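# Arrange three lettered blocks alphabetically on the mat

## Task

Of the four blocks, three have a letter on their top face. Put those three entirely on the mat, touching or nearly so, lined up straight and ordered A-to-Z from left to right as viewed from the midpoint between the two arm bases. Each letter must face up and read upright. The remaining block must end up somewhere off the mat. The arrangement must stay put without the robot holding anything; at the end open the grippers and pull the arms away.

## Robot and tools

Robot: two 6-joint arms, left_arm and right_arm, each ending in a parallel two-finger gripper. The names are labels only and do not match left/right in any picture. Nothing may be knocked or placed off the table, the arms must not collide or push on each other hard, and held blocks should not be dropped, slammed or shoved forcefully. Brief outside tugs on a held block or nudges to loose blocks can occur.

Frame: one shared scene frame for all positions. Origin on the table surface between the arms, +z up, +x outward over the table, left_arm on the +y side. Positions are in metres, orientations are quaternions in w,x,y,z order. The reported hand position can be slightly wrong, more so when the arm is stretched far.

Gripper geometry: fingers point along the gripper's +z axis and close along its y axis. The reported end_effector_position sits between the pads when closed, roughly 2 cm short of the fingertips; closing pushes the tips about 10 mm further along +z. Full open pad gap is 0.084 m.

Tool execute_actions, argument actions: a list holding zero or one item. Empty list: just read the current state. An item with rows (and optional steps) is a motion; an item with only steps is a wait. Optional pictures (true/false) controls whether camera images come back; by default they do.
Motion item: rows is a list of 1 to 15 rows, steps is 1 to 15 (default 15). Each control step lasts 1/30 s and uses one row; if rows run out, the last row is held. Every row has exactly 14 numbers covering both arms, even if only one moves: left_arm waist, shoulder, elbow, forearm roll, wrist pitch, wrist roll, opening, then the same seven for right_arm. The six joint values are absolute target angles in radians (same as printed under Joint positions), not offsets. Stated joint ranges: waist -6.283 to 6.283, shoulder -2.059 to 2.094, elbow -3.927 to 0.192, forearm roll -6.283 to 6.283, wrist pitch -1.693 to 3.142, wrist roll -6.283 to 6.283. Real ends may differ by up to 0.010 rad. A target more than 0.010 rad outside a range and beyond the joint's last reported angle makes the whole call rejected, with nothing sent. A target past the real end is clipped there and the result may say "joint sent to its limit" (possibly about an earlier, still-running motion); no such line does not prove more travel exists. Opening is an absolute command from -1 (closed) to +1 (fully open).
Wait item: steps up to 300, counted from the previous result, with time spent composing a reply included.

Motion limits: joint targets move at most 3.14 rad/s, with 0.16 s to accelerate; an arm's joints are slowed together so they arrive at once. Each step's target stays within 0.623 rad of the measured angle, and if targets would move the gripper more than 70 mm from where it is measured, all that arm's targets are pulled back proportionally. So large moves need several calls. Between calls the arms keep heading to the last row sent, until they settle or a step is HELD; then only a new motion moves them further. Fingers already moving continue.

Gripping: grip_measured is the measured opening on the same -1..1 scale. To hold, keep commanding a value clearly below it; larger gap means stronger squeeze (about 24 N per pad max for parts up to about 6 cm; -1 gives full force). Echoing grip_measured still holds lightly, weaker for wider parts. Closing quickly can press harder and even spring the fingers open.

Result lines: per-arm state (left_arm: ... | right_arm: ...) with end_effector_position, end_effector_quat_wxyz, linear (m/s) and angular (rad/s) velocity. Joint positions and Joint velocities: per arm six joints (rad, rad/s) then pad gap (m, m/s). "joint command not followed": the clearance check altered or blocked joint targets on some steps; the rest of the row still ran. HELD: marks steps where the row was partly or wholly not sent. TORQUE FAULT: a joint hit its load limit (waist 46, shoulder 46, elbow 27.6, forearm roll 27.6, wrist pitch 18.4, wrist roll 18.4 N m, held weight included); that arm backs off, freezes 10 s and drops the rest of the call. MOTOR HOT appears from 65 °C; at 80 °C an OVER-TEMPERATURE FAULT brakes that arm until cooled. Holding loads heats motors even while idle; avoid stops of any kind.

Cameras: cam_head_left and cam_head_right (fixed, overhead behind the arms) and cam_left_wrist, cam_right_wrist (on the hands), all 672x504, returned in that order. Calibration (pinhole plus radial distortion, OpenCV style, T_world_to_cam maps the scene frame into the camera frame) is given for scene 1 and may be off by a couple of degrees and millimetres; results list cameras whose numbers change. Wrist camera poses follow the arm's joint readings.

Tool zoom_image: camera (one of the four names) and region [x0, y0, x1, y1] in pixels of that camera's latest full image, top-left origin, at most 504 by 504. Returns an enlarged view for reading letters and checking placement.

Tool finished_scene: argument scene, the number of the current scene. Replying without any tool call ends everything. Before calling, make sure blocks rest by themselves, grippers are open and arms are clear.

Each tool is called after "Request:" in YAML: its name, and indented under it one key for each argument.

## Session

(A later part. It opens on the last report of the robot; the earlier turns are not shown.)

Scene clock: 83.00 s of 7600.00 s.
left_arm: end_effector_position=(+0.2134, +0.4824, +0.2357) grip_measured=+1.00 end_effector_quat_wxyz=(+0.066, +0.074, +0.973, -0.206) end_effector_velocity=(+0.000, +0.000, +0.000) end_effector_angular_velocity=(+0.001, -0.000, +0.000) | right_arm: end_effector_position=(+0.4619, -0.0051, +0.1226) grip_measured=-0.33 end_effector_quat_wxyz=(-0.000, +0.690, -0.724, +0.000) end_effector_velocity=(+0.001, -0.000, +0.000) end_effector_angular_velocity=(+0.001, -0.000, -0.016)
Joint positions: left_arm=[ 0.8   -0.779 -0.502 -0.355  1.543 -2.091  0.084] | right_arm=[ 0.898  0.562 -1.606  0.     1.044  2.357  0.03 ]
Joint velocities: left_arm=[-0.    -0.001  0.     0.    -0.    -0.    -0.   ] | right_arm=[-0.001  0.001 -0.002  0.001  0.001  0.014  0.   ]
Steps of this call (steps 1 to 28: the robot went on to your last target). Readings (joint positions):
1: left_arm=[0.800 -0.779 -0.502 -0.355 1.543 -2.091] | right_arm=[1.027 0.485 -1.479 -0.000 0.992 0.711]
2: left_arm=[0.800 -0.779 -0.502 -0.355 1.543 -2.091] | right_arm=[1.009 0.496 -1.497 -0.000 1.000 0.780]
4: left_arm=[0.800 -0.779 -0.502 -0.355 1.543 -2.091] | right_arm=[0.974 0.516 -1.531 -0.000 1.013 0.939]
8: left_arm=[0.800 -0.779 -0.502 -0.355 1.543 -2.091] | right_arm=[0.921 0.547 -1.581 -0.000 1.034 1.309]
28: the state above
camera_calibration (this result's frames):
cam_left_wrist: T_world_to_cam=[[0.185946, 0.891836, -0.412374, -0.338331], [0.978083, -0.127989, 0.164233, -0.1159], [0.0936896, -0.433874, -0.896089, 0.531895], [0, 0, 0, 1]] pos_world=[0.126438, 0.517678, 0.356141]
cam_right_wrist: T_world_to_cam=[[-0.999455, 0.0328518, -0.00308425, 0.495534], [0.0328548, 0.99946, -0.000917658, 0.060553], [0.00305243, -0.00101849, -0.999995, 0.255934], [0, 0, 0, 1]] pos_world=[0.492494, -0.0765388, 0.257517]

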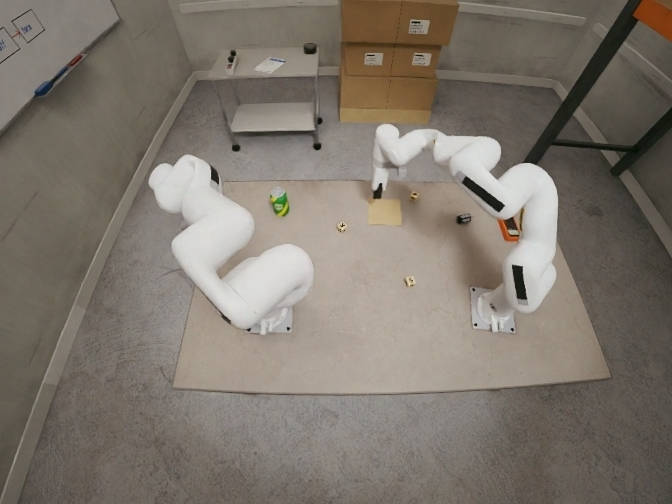

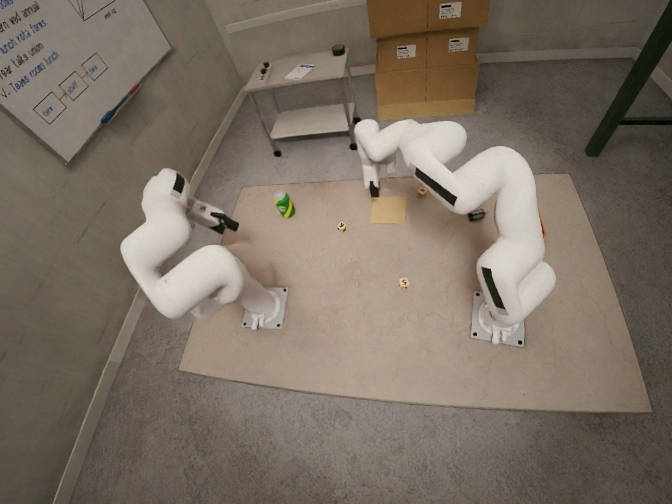

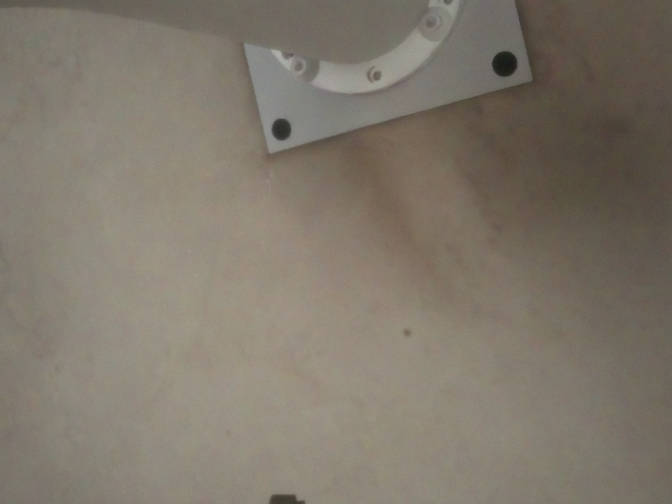

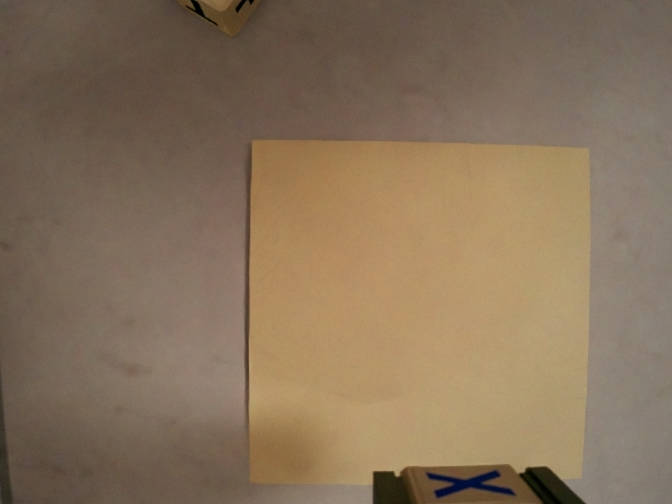

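Request:
execute_actions:
  actions:
    - {"rows":[[0.8,-0.779,-0.502,-0.355,1.543,-2.091,1,0.895,0.64,-1.57,0,0.93,2.355,-0.7],[0.8,-0.779,-0.502,-0.355,1.543,-2.091,1,0.895,0.64,-1.57,0,0.93,2.355,-0.7],[0.8,-0.779,-0.502,-0.355,1.543,-2.091,1,0.895,0.64,-1.57,0,0.93,2.355,-0.7],[0.8,-0.779,-0.502,-0.355,1.543,-2.091,1,0.895,0.64,-1.57,0,0.93,2.355,-0.7],[0.8,-0.779,-0.502,-0.355,1.543,-2.091,1,0.895,0.64,-1.57,0,0.93,2.355,-0.7],[0.8,-0.779,-0.502,-0.355,1.543,-2.091,1,0.895,0.703,-1.547,0,0.844,2.355,-0.7]]}
  pictures: false

Request:
execute_actions:
  actions:
    - {"steps":8}
  pictures: false

Request:
execute_actions:
  actions:
    - {"rows":[[0.8,-0.779,-0.502,-0.355,1.543,-2.091,1,0.895,0.703,-1.547,0,0.844,2.355,1]],"steps":10}
  pictures: false

Request:
execute_actions:
  actions:
    - {"rows":[[0.8,-0.779,-0.502,-0.355,1.543,-2.091,1,0.895,0.562,-1.606,0,1.044,2.355,1]],"steps":8}
  pictures: false

Request:
execute_actions:
  actions:
    - {"rows":[[0.8,-0.779,-0.502,-0.355,1.543,-2.091,1,1.169,0.732,-1.879,0,1.147,0.2,1]]}
  pictures: false

Request:
execute_actions:
  actions:
    - {"steps":25}

Scene clock: 103.33 s of 7600.00 s.
left_arm: end_effector_position=(+0.2134, +0.4824, +0.2357) grip_measured=+1.00 end_effector_quat_wxyz=(+0.066, +0.074, +0.973, -0.206) end_effector_velocity=(-0.000, -0.000, -0.000) end_effector_angular_velocity=(-0.001, +0.001, +0.000) | right_arm: end_effector_position=(+0.4638, -0.0060, +0.0301) grip_measured=-0.33 end_effector_quat_wxyz=(-0.001, +0.689, -0.725, +0.000) end_effector_velocity=(+0.007, +0.006, -0.003) end_effector_angular_velocity=(+0.023, -0.027, -0.001)
Joint positions: left_arm=[ 0.8   -0.779 -0.502 -0.355  1.543 -2.091  0.084] | right_arm=[ 0.895  0.701 -1.549 -0.     0.847  2.355  0.03 ]
Joint velocities: left_arm=[-0.     0.001  0.001  0.    -0.    -0.     0.   ] | right_arm=[-0.001  0.01  -0.001 -0.001 -0.045  0.    -0.   ]
Steps of this call (steps 1 to 30: the robot went on to your last target; steps 31 to 100: nothing new was sent; then 16.50 s passed at rest; steps 101 to 115: all 15 steps of this action). Readings (joint positions):
101: left_arm=[0.800 -0.779 -0.502 -0.355 1.543 -2.091] | right_arm=[0.898 0.562 -1.606 -0.000 1.044 2.358]
102: left_arm=[0.800 -0.779 -0.502 -0.355 1.543 -2.091] | right_arm=[0.898 0.564 -1.605 -0.000 1.037 2.358]
104: left_arm=[0.800 -0.779 -0.502 -0.355 1.543 -2.091] | right_arm=[0.897 0.588 -1.597 -0.000 0.994 2.357]
108: left_arm=[0.800 -0.779 -0.502 -0.355 1.543 -2.091] | right_arm=[0.895 0.654 -1.563 0.000 0.917 2.355]
115: the state above

Scene clock: 103.60 s of 7600.00 s.
left_arm: end_effector_position=(+0.2134, +0.4824, +0.2357) grip_measured=+1.00 end_effector_quat_wxyz=(+0.066, +0.074, +0.973, -0.206) end_effector_velocity=(+0.000, -0.000, +0.000) end_effector_angular_velocity=(+0.000, -0.000, -0.000) | right_arm: end_effector_position=(+0.4639, -0.0059, +0.0293) grip_measured=-0.33 end_effector_quat_wxyz=(-0.001, +0.689, -0.725, +0.000) end_effector_velocity=(-0.000, +0.000, -0.001) end_effector_angular_velocity=(-0.001, +0.001, -0.000)
Joint positions: left_arm=[ 0.8   -0.779 -0.502 -0.355  1.543 -2.091  0.084] | right_arm=[ 0.895  0.702 -1.548 -0.     0.844  2.355  0.03 ]
Joint velocities: left_arm=[-0.    -0.001 -0.    -0.     0.    -0.     0.   ] | right_arm=[ 0.001  0.002 -0.001  0.    -0.     0.001  0.   ]
Steps of this call (steps 1 to 8: the robot went on to your last target). Readings (joint positions):
1: left_arm=[0.800 -0.779 -0.502 -0.355 1.543 -2.091] | right_arm=[0.895 0.701 -1.548 -0.000 0.846 2.355]
2: left_arm=[0.800 -0.779 -0.502 -0.355 1.543 -2.091] | right_arm=[0.895 0.701 -1.548 -0.000 0.845 2.355]
4: left_arm=[0.800 -0.779 -0.502 -0.355 1.543 -2.091] | right_arm=[0.895 0.702 -1.548 -0.000 0.844 2.355]
8: the state above

Scene clock: 103.93 s of 7600.00 s.
left_arm: end_effector_position=(+0.2134, +0.4824, +0.2357) grip_measured=+1.00 end_effector_quat_wxyz=(+0.066, +0.074, +0.973, -0.206) end_effector_velocity=(+0.000, -0.000, +0.000) end_effector_angular_velocity=(+0.001, -0.001, -0.000) | right_arm: end_effector_position=(+0.4635, -0.0063, +0.0283) grip_measured=+0.99 end_effector_quat_wxyz=(+0.000, +0.689, -0.725, +0.000) end_effector_velocity=(+0.001, +0.001, +0.002) end_effector_angular_velocity=(+0.003, -0.005, -0.001)
Joint positions: left_arm=[ 0.8   -0.779 -0.502 -0.355  1.543 -2.091  0.084] | right_arm=[ 0.895  0.703 -1.547 -0.     0.844  2.355  0.084]
Joint velocities: left_arm=[-0.001 -0.001 -0.001 -0.     0.    -0.001  0.   ] | right_arm=[ 0.    -0.002 -0.003 -0.001 -0.     0.002  0.005]
Steps of this call (steps 1 to 10: all 10 steps of this action). Readings (joint positions):
1: left_arm=[0.800 -0.779 -0.502 -0.355 1.543 -2.091] | right_arm=[0.895 0.702 -1.548 -0.000 0.844 2.355]
2: left_arm=[0.800 -0.779 -0.502 -0.355 1.543 -2.091] | right_arm=[0.895 0.702 -1.547 -0.000 0.844 2.355]
4: left_arm=[0.800 -0.779 -0.502 -0.355 1.543 -2.091] | right_arm=[0.895 0.703 -1.547 -0.000 0.844 2.355]
8: left_arm=[0.800 -0.779 -0.502 -0.355 1.543 -2.091] | right_arm=[0.895 0.703 -1.547 -0.000 0.844 2.355]
10: the state above

Scene clock: 104.20 s of 7600.00 s.
left_arm: end_effector_position=(+0.2134, +0.4824, +0.2357) grip_measured=+1.00 end_effector_quat_wxyz=(+0.066, +0.074, +0.973, -0.206) end_effector_velocity=(-0.000, -0.000, -0.001) end_effector_angular_velocity=(-0.002, +0.002, +0.000) | right_arm: end_effector_position=(+0.4672, -0.0029, +0.1109) grip_measured=+1.00 end_effector_quat_wxyz=(-0.008, +0.689, -0.725, +0.000) end_effector_velocity=(+0.025, +0.023, +0.350) end_effector_angular_velocity=(+0.137, -0.153, +0.001)
Joint positions: left_arm=[ 0.8   -0.779 -0.502 -0.355  1.543 -2.091  0.084] | right_arm=[ 0.895  0.583 -1.601 -0.     1.003  2.355  0.084]
Joint velocities: left_arm=[ 0.     0.003 -0.     0.     0.     0.    -0.   ] | right_arm=[ 0.001 -0.478 -0.237 -0.001  0.51  -0.     0.   ]
Steps of this call (steps 1 to 8: all 8 steps of this action). Readings (joint positions):
1: left_arm=[0.800 -0.779 -0.502 -0.355 1.543 -2.091] | right_arm=[0.895 0.703 -1.547 -0.000 0.844 2.355]
2: left_arm=[0.800 -0.779 -0.502 -0.355 1.543 -2.091] | right_arm=[0.895 0.700 -1.548 0.000 0.851 2.355]
4: left_arm=[0.800 -0.779 -0.502 -0.355 1.543 -2.091] | right_arm=[0.895 0.674 -1.555 0.000 0.900 2.355]
8: the state above

Scene clock: 104.70 s of 7600.00 s.
left_arm: end_effector_position=(+0.2134, +0.4824, +0.2357) grip_measured=+1.00 end_effector_quat_wxyz=(+0.066, +0.074, +0.973, -0.206) end_effector_velocity=(+0.000, +0.000, +0.000) end_effector_angular_velocity=(+0.001, -0.001, -0.000) | right_arm: end_effector_position=(+0.3812, +0.1129, +0.1203) grip_measured=+1.00 end_effector_quat_wxyz=(+0.000, +0.953, -0.304, -0.000) end_effector_velocity=(-0.187, +0.197, +0.001) end_effector_angular_velocity=(-0.005, +0.005, +3.177)
Joint positions: left_arm=[ 0.8   -0.779 -0.502 -0.355  1.543 -2.091  0.084] | right_arm=[ 1.12   0.703 -1.829  0.     1.126  1.578  0.084]
Joint velocities: left_arm=[-0.    -0.001 -0.001 -0.    -0.    -0.    -0.   ] | right_arm=[ 0.414  0.236 -0.397  0.     0.167 -2.763 -0.   ]
Steps of this call (steps 1 to 15: all 15 steps of this action). Readings (joint positions):
1: left_arm=[0.800 -0.779 -0.502 -0.355 1.543 -2.091] | right_arm=[0.895 0.570 -1.607 -0.000 1.017 2.355]
2: left_arm=[0.800 -0.779 -0.502 -0.355 1.543 -2.091] | right_arm=[0.897 0.565 -1.613 -0.000 1.027 2.349]
4: left_arm=[0.800 -0.779 -0.502 -0.355 1.543 -2.091] | right_arm=[0.916 0.580 -1.635 -0.000 1.044 2.294]
8: left_arm=[0.800 -0.779 -0.502 -0.355 1.543 -2.091] | right_arm=[1.004 0.636 -1.711 0.000 1.076 2.091]
15: the state above

Scene clock: 105.53 s of 7600.00 s.
left_arm: end_effector_position=(+0.2134, +0.4824, +0.2357) grip_measured=+1.00 end_effector_quat_wxyz=(+0.066, +0.074, +0.973, -0.206) end_effector_velocity=(+0.000, +0.000, -0.000) end_effector_angular_velocity=(+0.000, -0.000, +0.001) | right_arm: end_effector_position=(+0.3588, +0.1360, +0.1212) grip_measured=+1.00 end_effector_quat_wxyz=(+0.000, +0.920, +0.393, +0.000) end_effector_velocity=(-0.001, +0.001, +0.000) end_effector_angular_velocity=(+0.002, -0.000, +0.008)
Joint positions: left_arm=[ 0.8   -0.779 -0.502 -0.355  1.543 -2.091  0.084] | right_arm=[ 1.169  0.732 -1.879 -0.     1.147  0.201  0.084]
Joint velocities: left_arm=[ 0.001  0.     0.     0.    -0.001 -0.    -0.   ] | right_arm=[ 0.001 -0.    -0.     0.001 -0.002 -0.008 -0.   ]
Steps of this call (steps 1 to 25: the robot went on to your last target). Readings (joint positions):
1: left_arm=[0.800 -0.779 -0.502 -0.355 1.543 -2.091] | right_arm=[1.133 0.710 -1.841 0.000 1.131 1.484]
2: left_arm=[0.800 -0.779 -0.502 -0.355 1.543 -2.091] | right_arm=[1.143 0.716 -1.851 0.000 1.135 1.390]
4: left_arm=[0.800 -0.779 -0.502 -0.355 1.543 -2.091] | right_arm=[1.157 0.725 -1.865 0.000 1.141 1.200]
8: left_arm=[0.800 -0.779 -0.502 -0.355 1.543 -2.091] | right_arm=[1.166 0.730 -1.876 -0.000 1.146 0.821]
25: the state above
camera_calibration (this result's frames):
cam_left_wrist: T_world_to_cam=[[0.185946, 0.891836, -0.412374, -0.338331], [0.978083, -0.127989, 0.164233, -0.1159], [0.0936896, -0.433875, -0.896089, 0.531895], [0, 0, 0, 1]] pos_world=[0.126438, 0.517678, 0.356141]
cam_right_wrist: T_world_to_cam=[[0.732912, -0.680316, -0.0030443, -0.136754], [-0.680321, -0.732914, -0.000955152, 0.414425], [-0.0015814, 0.00277114, -0.999995, 0.256161], [0, 0, 0, 1]] pos_world=[0.382576, 0.209992, 0.25614]

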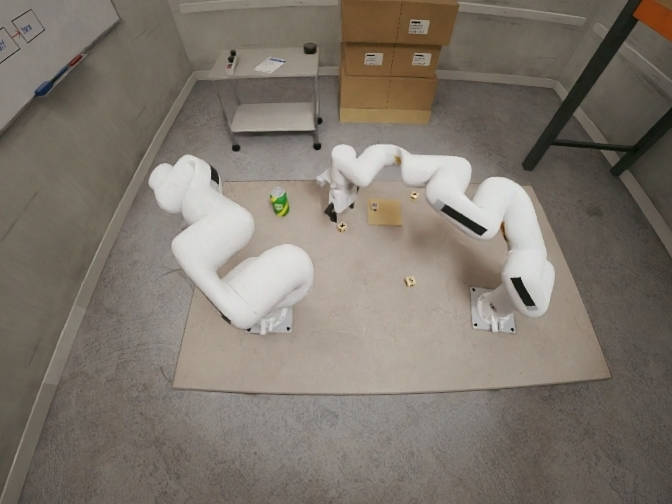

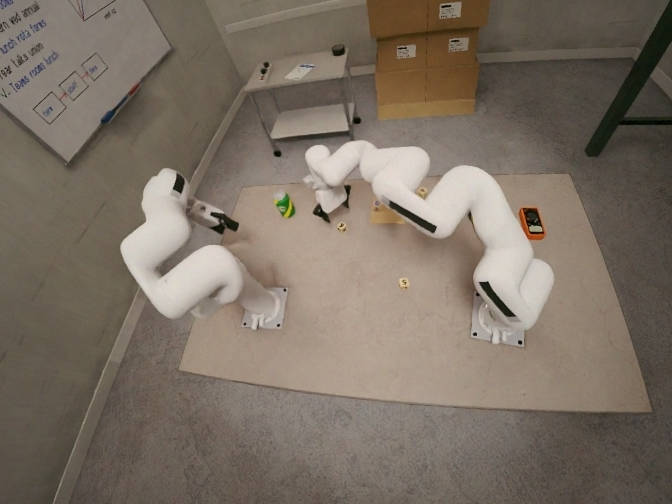

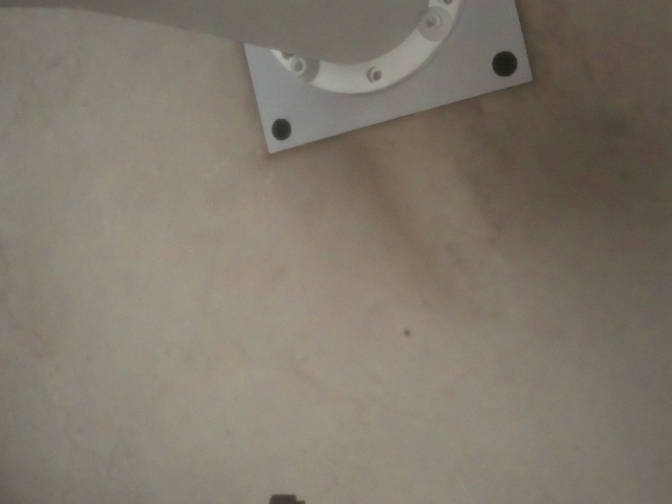

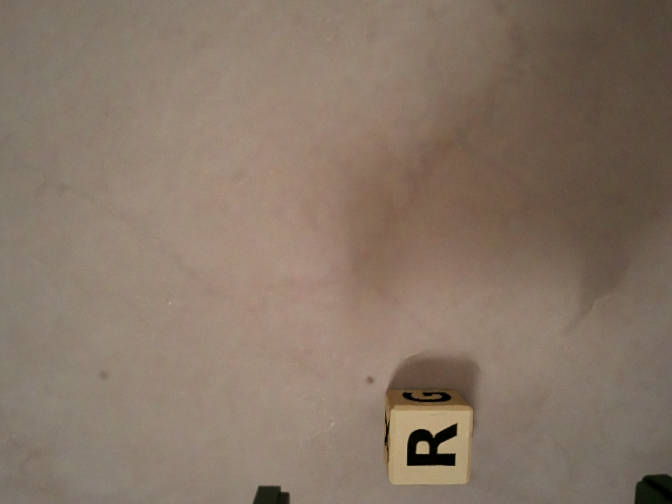

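Request:
execute_actions:
  actions:
    - {"rows":[[0.8,-0.779,-0.502,-0.355,1.543,-2.091,1,1.173,0.855,-1.802,0,0.947,0.204,1]]}
  pictures: false

Request:
execute_actions:
  actions:
    - {"rows":[[0.8,-0.779,-0.502,-0.355,1.543,-2.091,1,1.173,0.855,-1.802,0,0.947,0.204,1],[0.8,-0.779,-0.502,-0.355,1.543,-2.091,1,1.173,0.855,-1.802,0,0.947,0.204,0.5],[0.8,-0.779,-0.502,-0.355,1.543,-2.091,1,1.173,0.855,-1.802,0,0.947,0.204,0],[0.8,-0.779,-0.502,-0.355,1.543,-2.091,1,1.173,0.855,-1.802,0,0.947,0.204,-0.2],[0.8,-0.779,-0.502,-0.355,1.543,-2.091,1,1.173,0.855,-1.802,0,0.947,0.204,-0.7]]}
  pictures: false

Request:
execute_actions:
  actions:
    - {"rows":[[0.8,-0.779,-0.502,-0.355,1.543,-2.091,1,1.173,0.732,-1.879,0,1.147,0.204,-0.7]],"steps":8}
  pictures: false

Request:
execute_actions:
  actions:
    - {"rows":[[0.8,-0.779,-0.502,-0.355,1.543,-2.091,1,0.846,0.47,-1.459,0,0.989,2.306,-0.7]]}
  pictures: false

Request:
execute_actions:
  actions:
    - {"steps":25}
  pictures: false

Request:
execute_actions:
  actions:
    - {"rows":[[0.8,-0.779,-0.502,-0.355,1.543,-2.091,1,0.846,0.55,-1.427,0,0.877,2.306,-0.7]],"steps":12}

Scene clock: 120.63 s of 7600.00 s.
left_arm: end_effector_position=(+0.2134, +0.4824, +0.2357) grip_measured=+1.00 end_effector_quat_wxyz=(+0.066, +0.074, +0.973, -0.206) end_effector_velocity=(-0.000, +0.000, -0.000) end_effector_angular_velocity=(-0.001, +0.001, +0.001) | right_arm: end_effector_position=(+0.3570, +0.1382, +0.0282) grip_measured=+1.00 end_effector_quat_wxyz=(-0.002, +0.919, +0.393, +0.002) end_effector_velocity=(+0.011, +0.018, +0.029) end_effector_angular_velocity=(+0.064, -0.040, +0.000)
Joint positions: left_arm=[ 0.8   -0.779 -0.502 -0.355  1.543 -2.091  0.084] | right_arm=[ 1.173  0.852 -1.805 -0.     0.948  0.204  0.084]
Joint velocities: left_arm=[ 0.001  0.001  0.    -0.     0.    -0.    -0.   ] | right_arm=[ 0.    -0.029 -0.02   0.    -0.026 -0.    -0.   ]
Steps of this call (steps 1 to 30: the robot went on to your last target; steps 31 to 100: nothing new was sent; then 11.27 s passed at rest; steps 101 to 115: all 15 steps of this action). Readings (joint positions):
101: left_arm=[0.800 -0.779 -0.502 -0.355 1.543 -2.091] | right_arm=[1.169 0.732 -1.879 -0.000 1.147 0.200]
102: left_arm=[0.800 -0.779 -0.502 -0.355 1.543 -2.091] | right_arm=[1.169 0.734 -1.878 -0.000 1.140 0.200]
104: left_arm=[0.800 -0.779 -0.502 -0.355 1.543 -2.091] | right_arm=[1.170 0.756 -1.866 -0.000 1.091 0.201]
108: left_arm=[0.800 -0.779 -0.502 -0.355 1.543 -2.091] | right_arm=[1.172 0.836 -1.812 0.000 0.990 0.203]
115: the state above

Scene clock: 121.13 s of 7600.00 s.
left_arm: end_effector_position=(+0.2134, +0.4824, +0.2357) grip_measured=+1.00 end_effector_quat_wxyz=(+0.066, +0.074, +0.973, -0.206) end_effector_velocity=(+0.000, +0.000, +0.000) end_effector_angular_velocity=(+0.001, -0.001, +0.000) | right_arm: end_effector_position=(+0.3560, +0.1367, +0.0249) grip_measured=-0.33 end_effector_quat_wxyz=(-0.000, +0.919, +0.393, +0.000) end_effector_velocity=(+0.000, +0.000, -0.000) end_effector_angular_velocity=(+0.001, -0.000, -0.002)
Joint positions: left_arm=[ 0.8   -0.779 -0.502 -0.355  1.543 -2.091  0.084] | right_arm=[ 1.173  0.855 -1.802  0.     0.947  0.204  0.03 ]
Joint velocities: left_arm=[ 0.    -0.    -0.001 -0.    -0.     0.     0.   ] | right_arm=[ 0.     0.    -0.     0.    -0.001  0.002 -0.   ]
Steps of this call (steps 1 to 15: all 15 steps of this action). Readings (joint positions):
1: left_arm=[0.800 -0.779 -0.502 -0.355 1.543 -2.091] | right_arm=[1.173 0.851 -1.806 -0.000 0.947 0.204]
2: left_arm=[0.800 -0.779 -0.502 -0.355 1.543 -2.091] | right_arm=[1.173 0.851 -1.805 -0.000 0.947 0.204]
4: left_arm=[0.800 -0.779 -0.502 -0.355 1.543 -2.091] | right_arm=[1.173 0.853 -1.803 -0.000 0.947 0.204]
8: left_arm=[0.800 -0.779 -0.502 -0.355 1.543 -2.091] | right_arm=[1.173 0.855 -1.802 -0.000 0.947 0.204]
15: the state above

Scene clock: 121.40 s of 7600.00 s.
left_arm: end_effector_position=(+0.2134, +0.4824, +0.2357) grip_measured=+1.00 end_effector_quat_wxyz=(+0.066, +0.074, +0.973, -0.206) end_effector_velocity=(-0.000, +0.000, +0.000) end_effector_angular_velocity=(-0.000, +0.000, +0.001) | right_arm: end_effector_position=(+0.3590, +0.1414, +0.1070) grip_measured=-0.33 end_effector_quat_wxyz=(-0.004, +0.919, +0.393, +0.006) end_effector_velocity=(+0.023, +0.036, +0.392) end_effector_angular_velocity=(+0.202, -0.127, -0.000)
Joint positions: left_arm=[ 0.8   -0.779 -0.502 -0.355  1.543 -2.091  0.084] | right_arm=[ 1.173  0.752 -1.869 -0.     1.103  0.204  0.03 ]
Joint velocities: left_arm=[ 0.001 -0.     0.     0.     0.001  0.    -0.   ] | right_arm=[-0.    -0.464 -0.311 -0.     0.536  0.     0.   ]
Steps of this call (steps 1 to 8: all 8 steps of this action). Readings (joint positions):
1: left_arm=[0.800 -0.779 -0.502 -0.355 1.543 -2.091] | right_arm=[1.173 0.855 -1.802 0.000 0.947 0.204]
2: left_arm=[0.800 -0.779 -0.502 -0.355 1.543 -2.091] | right_arm=[1.173 0.853 -1.803 0.000 0.952 0.204]
4: left_arm=[0.800 -0.779 -0.502 -0.355 1.543 -2.091] | right_arm=[1.173 0.833 -1.814 0.000 1.000 0.204]
8: the state above

Scene clock: 121.90 s of 7600.00 s.
left_arm: end_effector_position=(+0.2134, +0.4824, +0.2357) grip_measured=+1.00 end_effector_quat_wxyz=(+0.066, +0.074, +0.973, -0.206) end_effector_velocity=(+0.000, +0.000, -0.000) end_effector_angular_velocity=(+0.000, -0.000, +0.000) | right_arm: end_effector_position=(+0.4432, +0.0077, +0.1215) grip_measured=-0.33 end_effector_quat_wxyz=(-0.001, +0.999, -0.038, +0.001) end_effector_velocity=(+0.125, -0.298, -0.001) end_effector_angular_velocity=(-0.011, +0.017, -2.854)
Joint positions: left_arm=[ 0.8   -0.779 -0.502 -0.355  1.543 -2.091  0.084] | right_arm=[ 0.935  0.544 -1.573 -0.     1.028  0.85   0.03 ]
Joint velocities: left_arm=[-0.     0.    -0.    -0.    -0.001  0.     0.   ] | right_arm=[-0.498 -0.406  0.638 -0.001 -0.212  2.356 -0.   ]
Steps of this call (steps 1 to 15: all 15 steps of this action). Readings (joint positions):
1: left_arm=[0.800 -0.779 -0.502 -0.355 1.543 -2.091] | right_arm=[1.173 0.739 -1.877 -0.000 1.118 0.204]
2: left_arm=[0.800 -0.779 -0.502 -0.355 1.543 -2.091] | right_arm=[1.171 0.730 -1.877 0.000 1.125 0.210]
4: left_arm=[0.800 -0.779 -0.502 -0.355 1.543 -2.091] | right_arm=[1.148 0.706 -1.841 0.000 1.116 0.264]
8: left_arm=[0.800 -0.779 -0.502 -0.355 1.543 -2.091] | right_arm=[1.059 0.647 -1.733 -0.000 1.081 0.432]
15: the state above

Scene clock: 122.73 s of 7600.00 s.
left_arm: end_effector_position=(+0.2134, +0.4824, +0.2357) grip_measured=+1.00 end_effector_quat_wxyz=(+0.066, +0.074, +0.973, -0.206) end_effector_velocity=(+0.000, +0.000, -0.000) end_effector_angular_velocity=(+0.000, -0.000, -0.000) | right_arm: end_effector_position=(+0.4620, -0.0458, +0.1214) grip_measured=-0.33 end_effector_quat_wxyz=(+0.000, +0.690, -0.724, +0.000) end_effector_velocity=(+0.000, -0.001, +0.000) end_effector_angular_velocity=(+0.000, +0.000, -0.013)
Joint positions: left_arm=[ 0.8   -0.779 -0.502 -0.355  1.543 -2.091  0.084] | right_arm=[ 0.846  0.47  -1.459  0.     0.989  2.305  0.03 ]
Joint velocities: left_arm=[-0.     0.001 -0.     0.    -0.     0.     0.   ] | right_arm=[-0.001 -0.001  0.     0.     0.001  0.012 -0.   ]
Steps of this call (steps 1 to 25: the robot went on to your last target). Readings (joint positions):
1: left_arm=[0.800 -0.779 -0.502 -0.355 1.543 -2.091] | right_arm=[0.918 0.530 -1.553 -0.000 1.021 0.933]
2: left_arm=[0.800 -0.779 -0.502 -0.355 1.543 -2.091] | right_arm=[0.903 0.518 -1.533 -0.000 1.014 1.022]
4: left_arm=[0.800 -0.779 -0.502 -0.355 1.543 -2.091] | right_arm=[0.877 0.497 -1.501 -0.000 1.003 1.209]
8: left_arm=[0.800 -0.779 -0.502 -0.355 1.543 -2.091] | right_arm=[0.853 0.476 -1.469 -0.000 0.993 1.588]
25: the state above

Scene clock: 123.13 s of 7600.00 s.
left_arm: end_effector_position=(+0.2134, +0.4824, +0.2357) grip_measured=+1.00 end_effector_quat_wxyz=(+0.066, +0.074, +0.973, -0.206) end_effector_velocity=(-0.000, +0.000, -0.000) end_effector_angular_velocity=(-0.000, +0.000, +0.000) | right_arm: end_effector_position=(+0.4638, -0.0445, +0.0716) grip_measured=-0.33 end_effector_quat_wxyz=(-0.001, +0.689, -0.725, +0.000) end_effector_velocity=(+0.026, +0.022, +0.044) end_effector_angular_velocity=(+0.073, -0.089, +0.001)
Joint positions: left_arm=[ 0.8   -0.779 -0.502 -0.355  1.543 -2.091  0.084] | right_arm=[ 0.846  0.549 -1.428 -0.     0.878  2.306  0.03 ]
Joint velocities: left_arm=[ 0.     0.001  0.     0.    -0.     0.     0.   ] | right_arm=[ 0.001 -0.043 -0.044  0.    -0.028  0.     0.   ]
Steps of this call (steps 1 to 12: all 12 steps of this action). Readings (joint positions):
1: left_arm=[0.800 -0.779 -0.502 -0.355 1.543 -2.091] | right_arm=[0.846 0.470 -1.459 -0.000 0.989 2.305]
2: left_arm=[0.800 -0.779 -0.502 -0.355 1.543 -2.091] | right_arm=[0.846 0.473 -1.458 -0.000 0.982 2.305]
4: left_arm=[0.800 -0.779 -0.502 -0.355 1.543 -2.091] | right_arm=[0.846 0.498 -1.452 -0.000 0.940 2.306]
8: left_arm=[0.800 -0.779 -0.502 -0.355 1.543 -2.091] | right_arm=[0.846 0.551 -1.422 0.000 0.888 2.306]
12: the state above
camera_calibration (this result's frames):
cam_left_wrist: T_world_to_cam=[[0.185946, 0.891836, -0.412374, -0.338331], [0.978083, -0.127989, 0.164233, -0.1159], [0.0936895, -0.433875, -0.896089, 0.531896], [0, 0, 0, 1]] pos_world=[0.126438, 0.517678, 0.356141]
cam_right_wrist: T_world_to_cam=[[-0.999398, 0.0344803, -0.00383086, 0.498659], [0.0344816, 0.999405, -0.000279734, 0.0990452], [0.00381894, -0.00041166, -0.999993, 0.204613], [0, 0, 0, 1]] pos_world=[0.494162, -0.116096, 0.206549]

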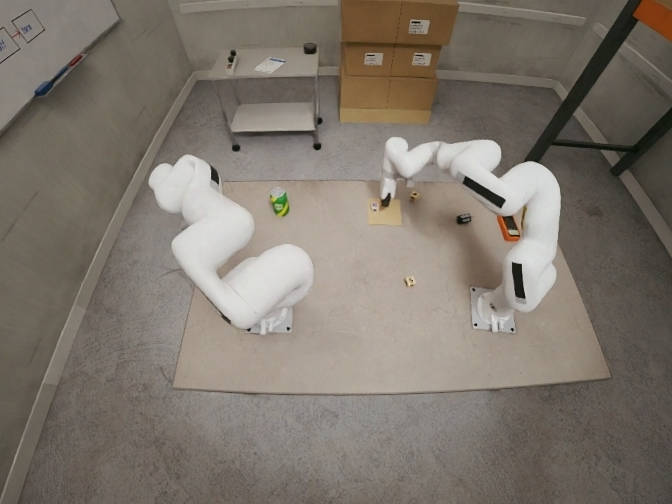

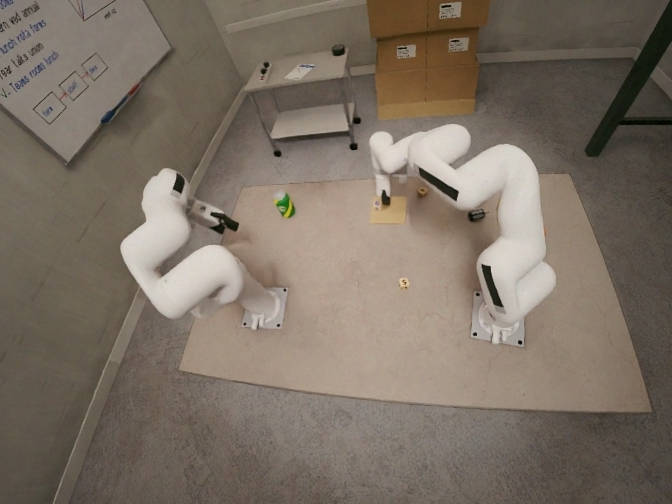

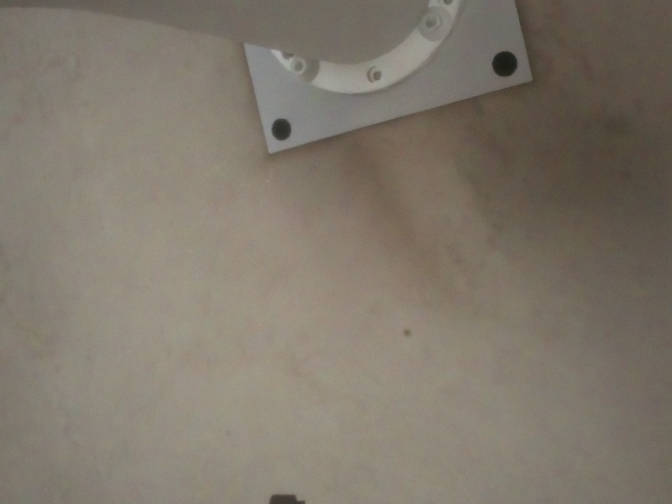

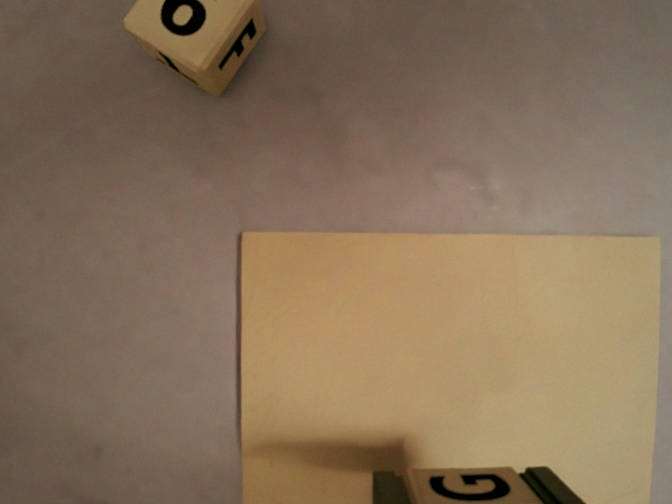

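Request:
execute_actions:
  actions:
    - {"rows":[[0.8,-0.779,-0.502,-0.355,1.543,-2.091,1,0.846,0.618,-1.403,0,0.785,2.306,-0.7]]}
  pictures: false

Request:
execute_actions:
  actions:
    - {"rows":[[0.8,-0.779,-0.502,-0.355,1.543,-2.091,1,0.846,0.618,-1.403,0,0.785,2.306,1]],"steps":10}
  pictures: false

Request:
execute_actions:
  actions:
    - {"rows":[[0.8,-0.779,-0.502,-0.355,1.543,-2.091,1,0.846,0.47,-1.459,0,0.989,2.306,1]],"steps":8}
  pictures: false

Request:
execute_actions:
  actions:
    - {"rows":[[0.8,-0.779,-0.502,-0.355,1.543,-2.091,1,1.4,-0.388,-0.426,0,0.814,-0.6,1]]}
  pictures: false

Request:
execute_actions:
  actions:
    - {"steps":40}

Scene clock: 136.93 s of 7600.00 s.
left_arm: end_effector_position=(+0.2134, +0.4824, +0.2357) grip_measured=+1.00 end_effector_quat_wxyz=(+0.066, +0.074, +0.973, -0.206) end_effector_velocity=(-0.000, -0.000, -0.000) end_effector_angular_velocity=(-0.001, +0.001, -0.000) | right_arm: end_effector_position=(+0.4622, -0.0458, +0.0292) grip_measured=-0.33 end_effector_quat_wxyz=(-0.000, +0.689, -0.725, +0.000) end_effector_velocity=(-0.000, -0.000, -0.002) end_effector_angular_velocity=(-0.000, +0.000, -0.001)
Joint positions: left_arm=[ 0.8   -0.779 -0.502 -0.355  1.543 -2.091  0.084] | right_arm=[ 0.846  0.618 -1.403  0.     0.785  2.306  0.03 ]
Joint velocities: left_arm=[-0.     0.001 -0.     0.     0.    -0.    -0.   ] | right_arm=[-0.     0.003  0.002 -0.    -0.005  0.001  0.   ]
Steps of this call (steps 1 to 15: the robot went on to your last target; steps 16 to 90: nothing new was sent; then 10.30 s passed at rest; steps 91 to 105: all 15 steps of this action). Readings (joint positions):
91: left_arm=[0.800 -0.779 -0.502 -0.355 1.543 -2.091] | right_arm=[0.846 0.550 -1.427 -0.000 0.877 2.306]
92: left_arm=[0.800 -0.779 -0.502 -0.355 1.543 -2.091] | right_arm=[0.846 0.553 -1.426 -0.000 0.870 2.306]
94: left_arm=[0.800 -0.779 -0.502 -0.355 1.543 -2.091] | right_arm=[0.846 0.576 -1.421 -0.000 0.833 2.306]
98: left_arm=[0.800 -0.779 -0.502 -0.355 1.543 -2.091] | right_arm=[0.846 0.618 -1.400 0.000 0.794 2.306]
105: the state above

Scene clock: 137.27 s of 7600.00 s.
left_arm: end_effector_position=(+0.2134, +0.4824, +0.2357) grip_measured=+1.00 end_effector_quat_wxyz=(+0.066, +0.074, +0.973, -0.206) end_effector_velocity=(-0.000, -0.000, +0.000) end_effector_angular_velocity=(+0.000, -0.000, +0.000) | right_arm: end_effector_position=(+0.4621, -0.0459, +0.0290) grip_measured=+0.99 end_effector_quat_wxyz=(-0.000, +0.689, -0.725, +0.000) end_effector_velocity=(-0.000, -0.000, +0.000) end_effector_angular_velocity=(-0.001, -0.000, +0.001)
Joint positions: left_arm=[ 0.8   -0.779 -0.502 -0.355  1.543 -2.091  0.084] | right_arm=[ 0.846  0.618 -1.403  0.     0.785  2.306  0.084]
Joint velocities: left_arm=[ 0.    -0.001  0.     0.     0.     0.     0.   ] | right_arm=[ 0.    -0.001  0.001 -0.001  0.    -0.     0.005]
Steps of this call (steps 1 to 10: all 10 steps of this action). Readings (joint positions):
1: left_arm=[0.800 -0.779 -0.502 -0.355 1.543 -2.091] | right_arm=[0.846 0.618 -1.403 0.000 0.785 2.306]
2: left_arm=[0.800 -0.779 -0.502 -0.355 1.543 -2.091] | right_arm=[0.846 0.618 -1.403 0.000 0.785 2.306]
4: left_arm=[0.800 -0.779 -0.502 -0.355 1.543 -2.091] | right_arm=[0.846 0.618 -1.403 0.000 0.785 2.306]
8: left_arm=[0.800 -0.779 -0.502 -0.355 1.543 -2.091] | right_arm=[0.846 0.618 -1.403 0.000 0.785 2.306]
10: the state above

Scene clock: 137.53 s of 7600.00 s.
left_arm: end_effector_position=(+0.2134, +0.4824, +0.2357) grip_measured=+1.00 end_effector_quat_wxyz=(+0.066, +0.074, +0.973, -0.206) end_effector_velocity=(+0.000, +0.000, +0.000) end_effector_angular_velocity=(+0.001, -0.001, -0.000) | right_arm: end_effector_position=(+0.4662, -0.0425, +0.1095) grip_measured=+1.00 end_effector_quat_wxyz=(-0.007, +0.689, -0.725, +0.001) end_effector_velocity=(+0.029, +0.024, +0.352) end_effector_angular_velocity=(+0.135, -0.168, +0.002)
Joint positions: left_arm=[ 0.8   -0.779 -0.502 -0.355  1.543 -2.091  0.084] | right_arm=[ 0.846  0.493 -1.454 -0.     0.947  2.306  0.084]
Joint velocities: left_arm=[-0.001 -0.    -0.     0.    -0.001 -0.    -0.   ] | right_arm=[ 0.001 -0.508 -0.238 -0.001  0.531  0.     0.   ]
Steps of this call (steps 1 to 8: all 8 steps of this action). Readings (joint positions):
1: left_arm=[0.800 -0.779 -0.502 -0.355 1.543 -2.091] | right_arm=[0.846 0.618 -1.403 0.000 0.785 2.306]
2: left_arm=[0.800 -0.779 -0.502 -0.355 1.543 -2.091] | right_arm=[0.846 0.616 -1.404 0.000 0.790 2.306]
4: left_arm=[0.800 -0.779 -0.502 -0.355 1.543 -2.091] | right_arm=[0.846 0.590 -1.410 0.000 0.838 2.306]
8: the state above

Scene clock: 138.03 s of 7600.00 s.
left_arm: end_effector_position=(+0.2134, +0.4824, +0.2357) grip_measured=+1.00 end_effector_quat_wxyz=(+0.066, +0.074, +0.973, -0.206) end_effector_velocity=(+0.000, +0.000, +0.000) end_effector_angular_velocity=(+0.001, -0.001, +0.001) | right_arm: end_effector_position=(+0.3033, -0.0001, +0.1728) grip_measured=+1.00 end_effector_quat_wxyz=(-0.041, +0.884, -0.465, +0.005) end_effector_velocity=(-0.383, -0.052, +0.067) end_effector_angular_velocity=(+0.020, -0.124, +1.635)
Joint positions: left_arm=[ 0.8   -0.779 -0.502 -0.355  1.543 -2.091  0.084] | right_arm=[ 1.118  0.102 -1.078  0.     0.893  1.926  0.084]
Joint velocities: left_arm=[ 0.    -0.    -0.    -0.    -0.001 -0.     0.   ] | right_arm=[ 0.56  -0.993  1.064 -0.    -0.159 -1.078  0.   ]
Steps of this call (steps 1 to 15: all 15 steps of this action). Readings (joint positions):
1: left_arm=[0.800 -0.779 -0.502 -0.355 1.543 -2.091] | right_arm=[0.846 0.479 -1.460 -0.000 0.961 2.306]
2: left_arm=[0.800 -0.779 -0.502 -0.355 1.543 -2.091] | right_arm=[0.849 0.468 -1.457 -0.000 0.968 2.300]
4: left_arm=[0.800 -0.779 -0.502 -0.355 1.543 -2.091] | right_arm=[0.883 0.429 -1.410 -0.000 0.958 2.256]
8: left_arm=[0.800 -0.779 -0.502 -0.355 1.543 -2.091] | right_arm=[0.978 0.322 -1.301 -0.000 0.933 2.149]
15: the state above

Scene clock: 139.37 s of 7600.00 s.
left_arm: end_effector_position=(+0.2134, +0.4824, +0.2357) grip_measured=+1.00 end_effector_quat_wxyz=(+0.066, +0.074, +0.973, -0.206) end_effector_velocity=(+0.000, +0.000, +0.000) end_effector_angular_velocity=(+0.002, -0.001, +0.000) | right_arm: end_effector_position=(+0.1162, -0.1111, +0.1203) grip_measured=+1.00 end_effector_quat_wxyz=(-0.000, +0.608, +0.794, +0.000) end_effector_velocity=(+0.000, +0.000, +0.000) end_effector_angular_velocity=(+0.001, -0.000, +0.041)
Joint positions: left_arm=[ 0.8   -0.779 -0.502 -0.355  1.543 -2.091  0.084] | right_arm=[ 1.4   -0.388 -0.426  0.     0.814 -0.597  0.084]
Joint velocities: left_arm=[ 0.    -0.001 -0.    -0.    -0.     0.     0.   ] | right_arm=[ 0.    -0.001 -0.    -0.    -0.    -0.041  0.   ]
Steps of this call (steps 1 to 40: the robot went on to your last target). Readings (joint positions):
1: left_arm=[0.800 -0.779 -0.502 -0.355 1.543 -2.091] | right_arm=[1.136 0.069 -1.042 0.000 0.888 1.889]
2: left_arm=[0.800 -0.779 -0.502 -0.355 1.543 -2.091] | right_arm=[1.154 0.038 -1.005 0.000 0.883 1.851]
4: left_arm=[0.800 -0.779 -0.502 -0.355 1.543 -2.091] | right_arm=[1.187 -0.019 -0.928 0.000 0.874 1.774]
8: left_arm=[0.800 -0.779 -0.502 -0.355 1.543 -2.091] | right_arm=[1.249 -0.125 -0.781 0.000 0.857 1.594]
40: the state above
camera_calibration (this result's frames):
cam_left_wrist: T_world_to_cam=[[0.185946, 0.891836, -0.412374, -0.338331], [0.978083, -0.127989, 0.164233, -0.1159], [0.0936894, -0.433875, -0.896089, 0.531896], [0, 0, 0, 1]] pos_world=[0.126438, 0.517678, 0.356141]
cam_right_wrist: T_world_to_cam=[[0.960919, 0.276812, -0.00303605, -0.0472427], [0.276811, -0.960924, -0.000958088, -0.068213], [-0.00318263, 0.0000802323, -0.999995, 0.255461], [0, 0, 0, 1]] pos_world=[0.0650915, -0.0524906, 0.255251]

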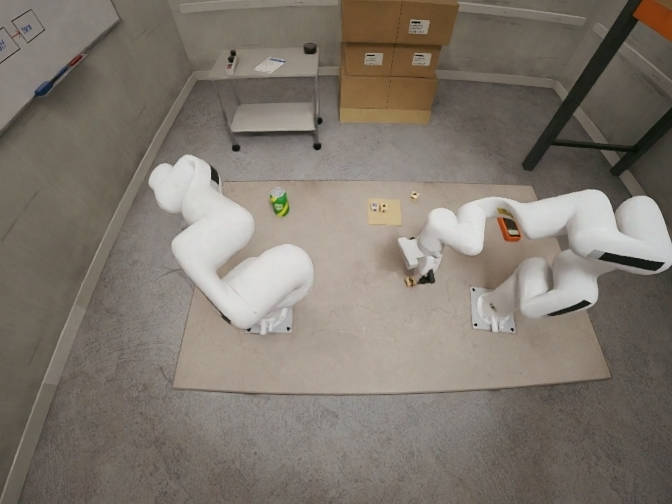

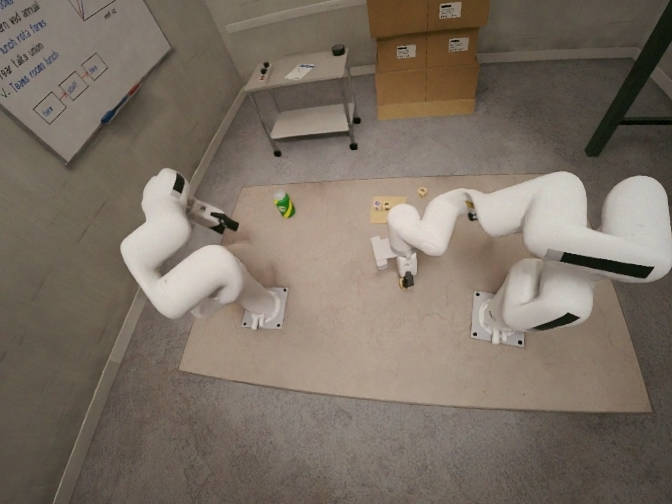

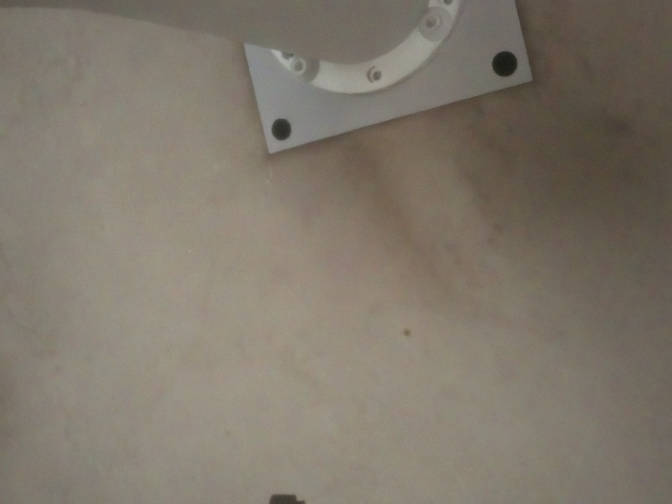

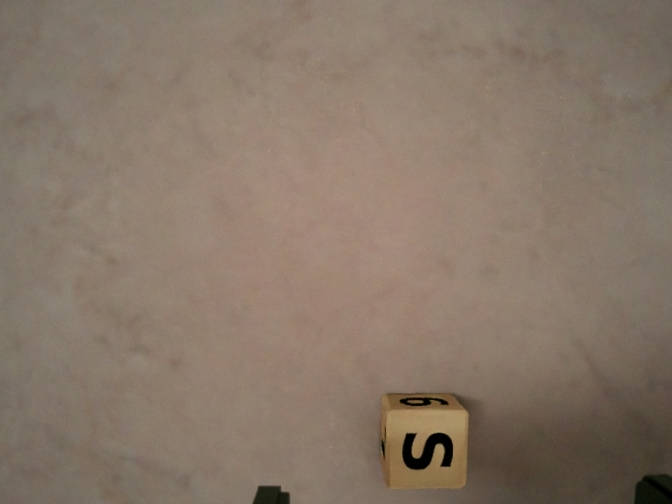

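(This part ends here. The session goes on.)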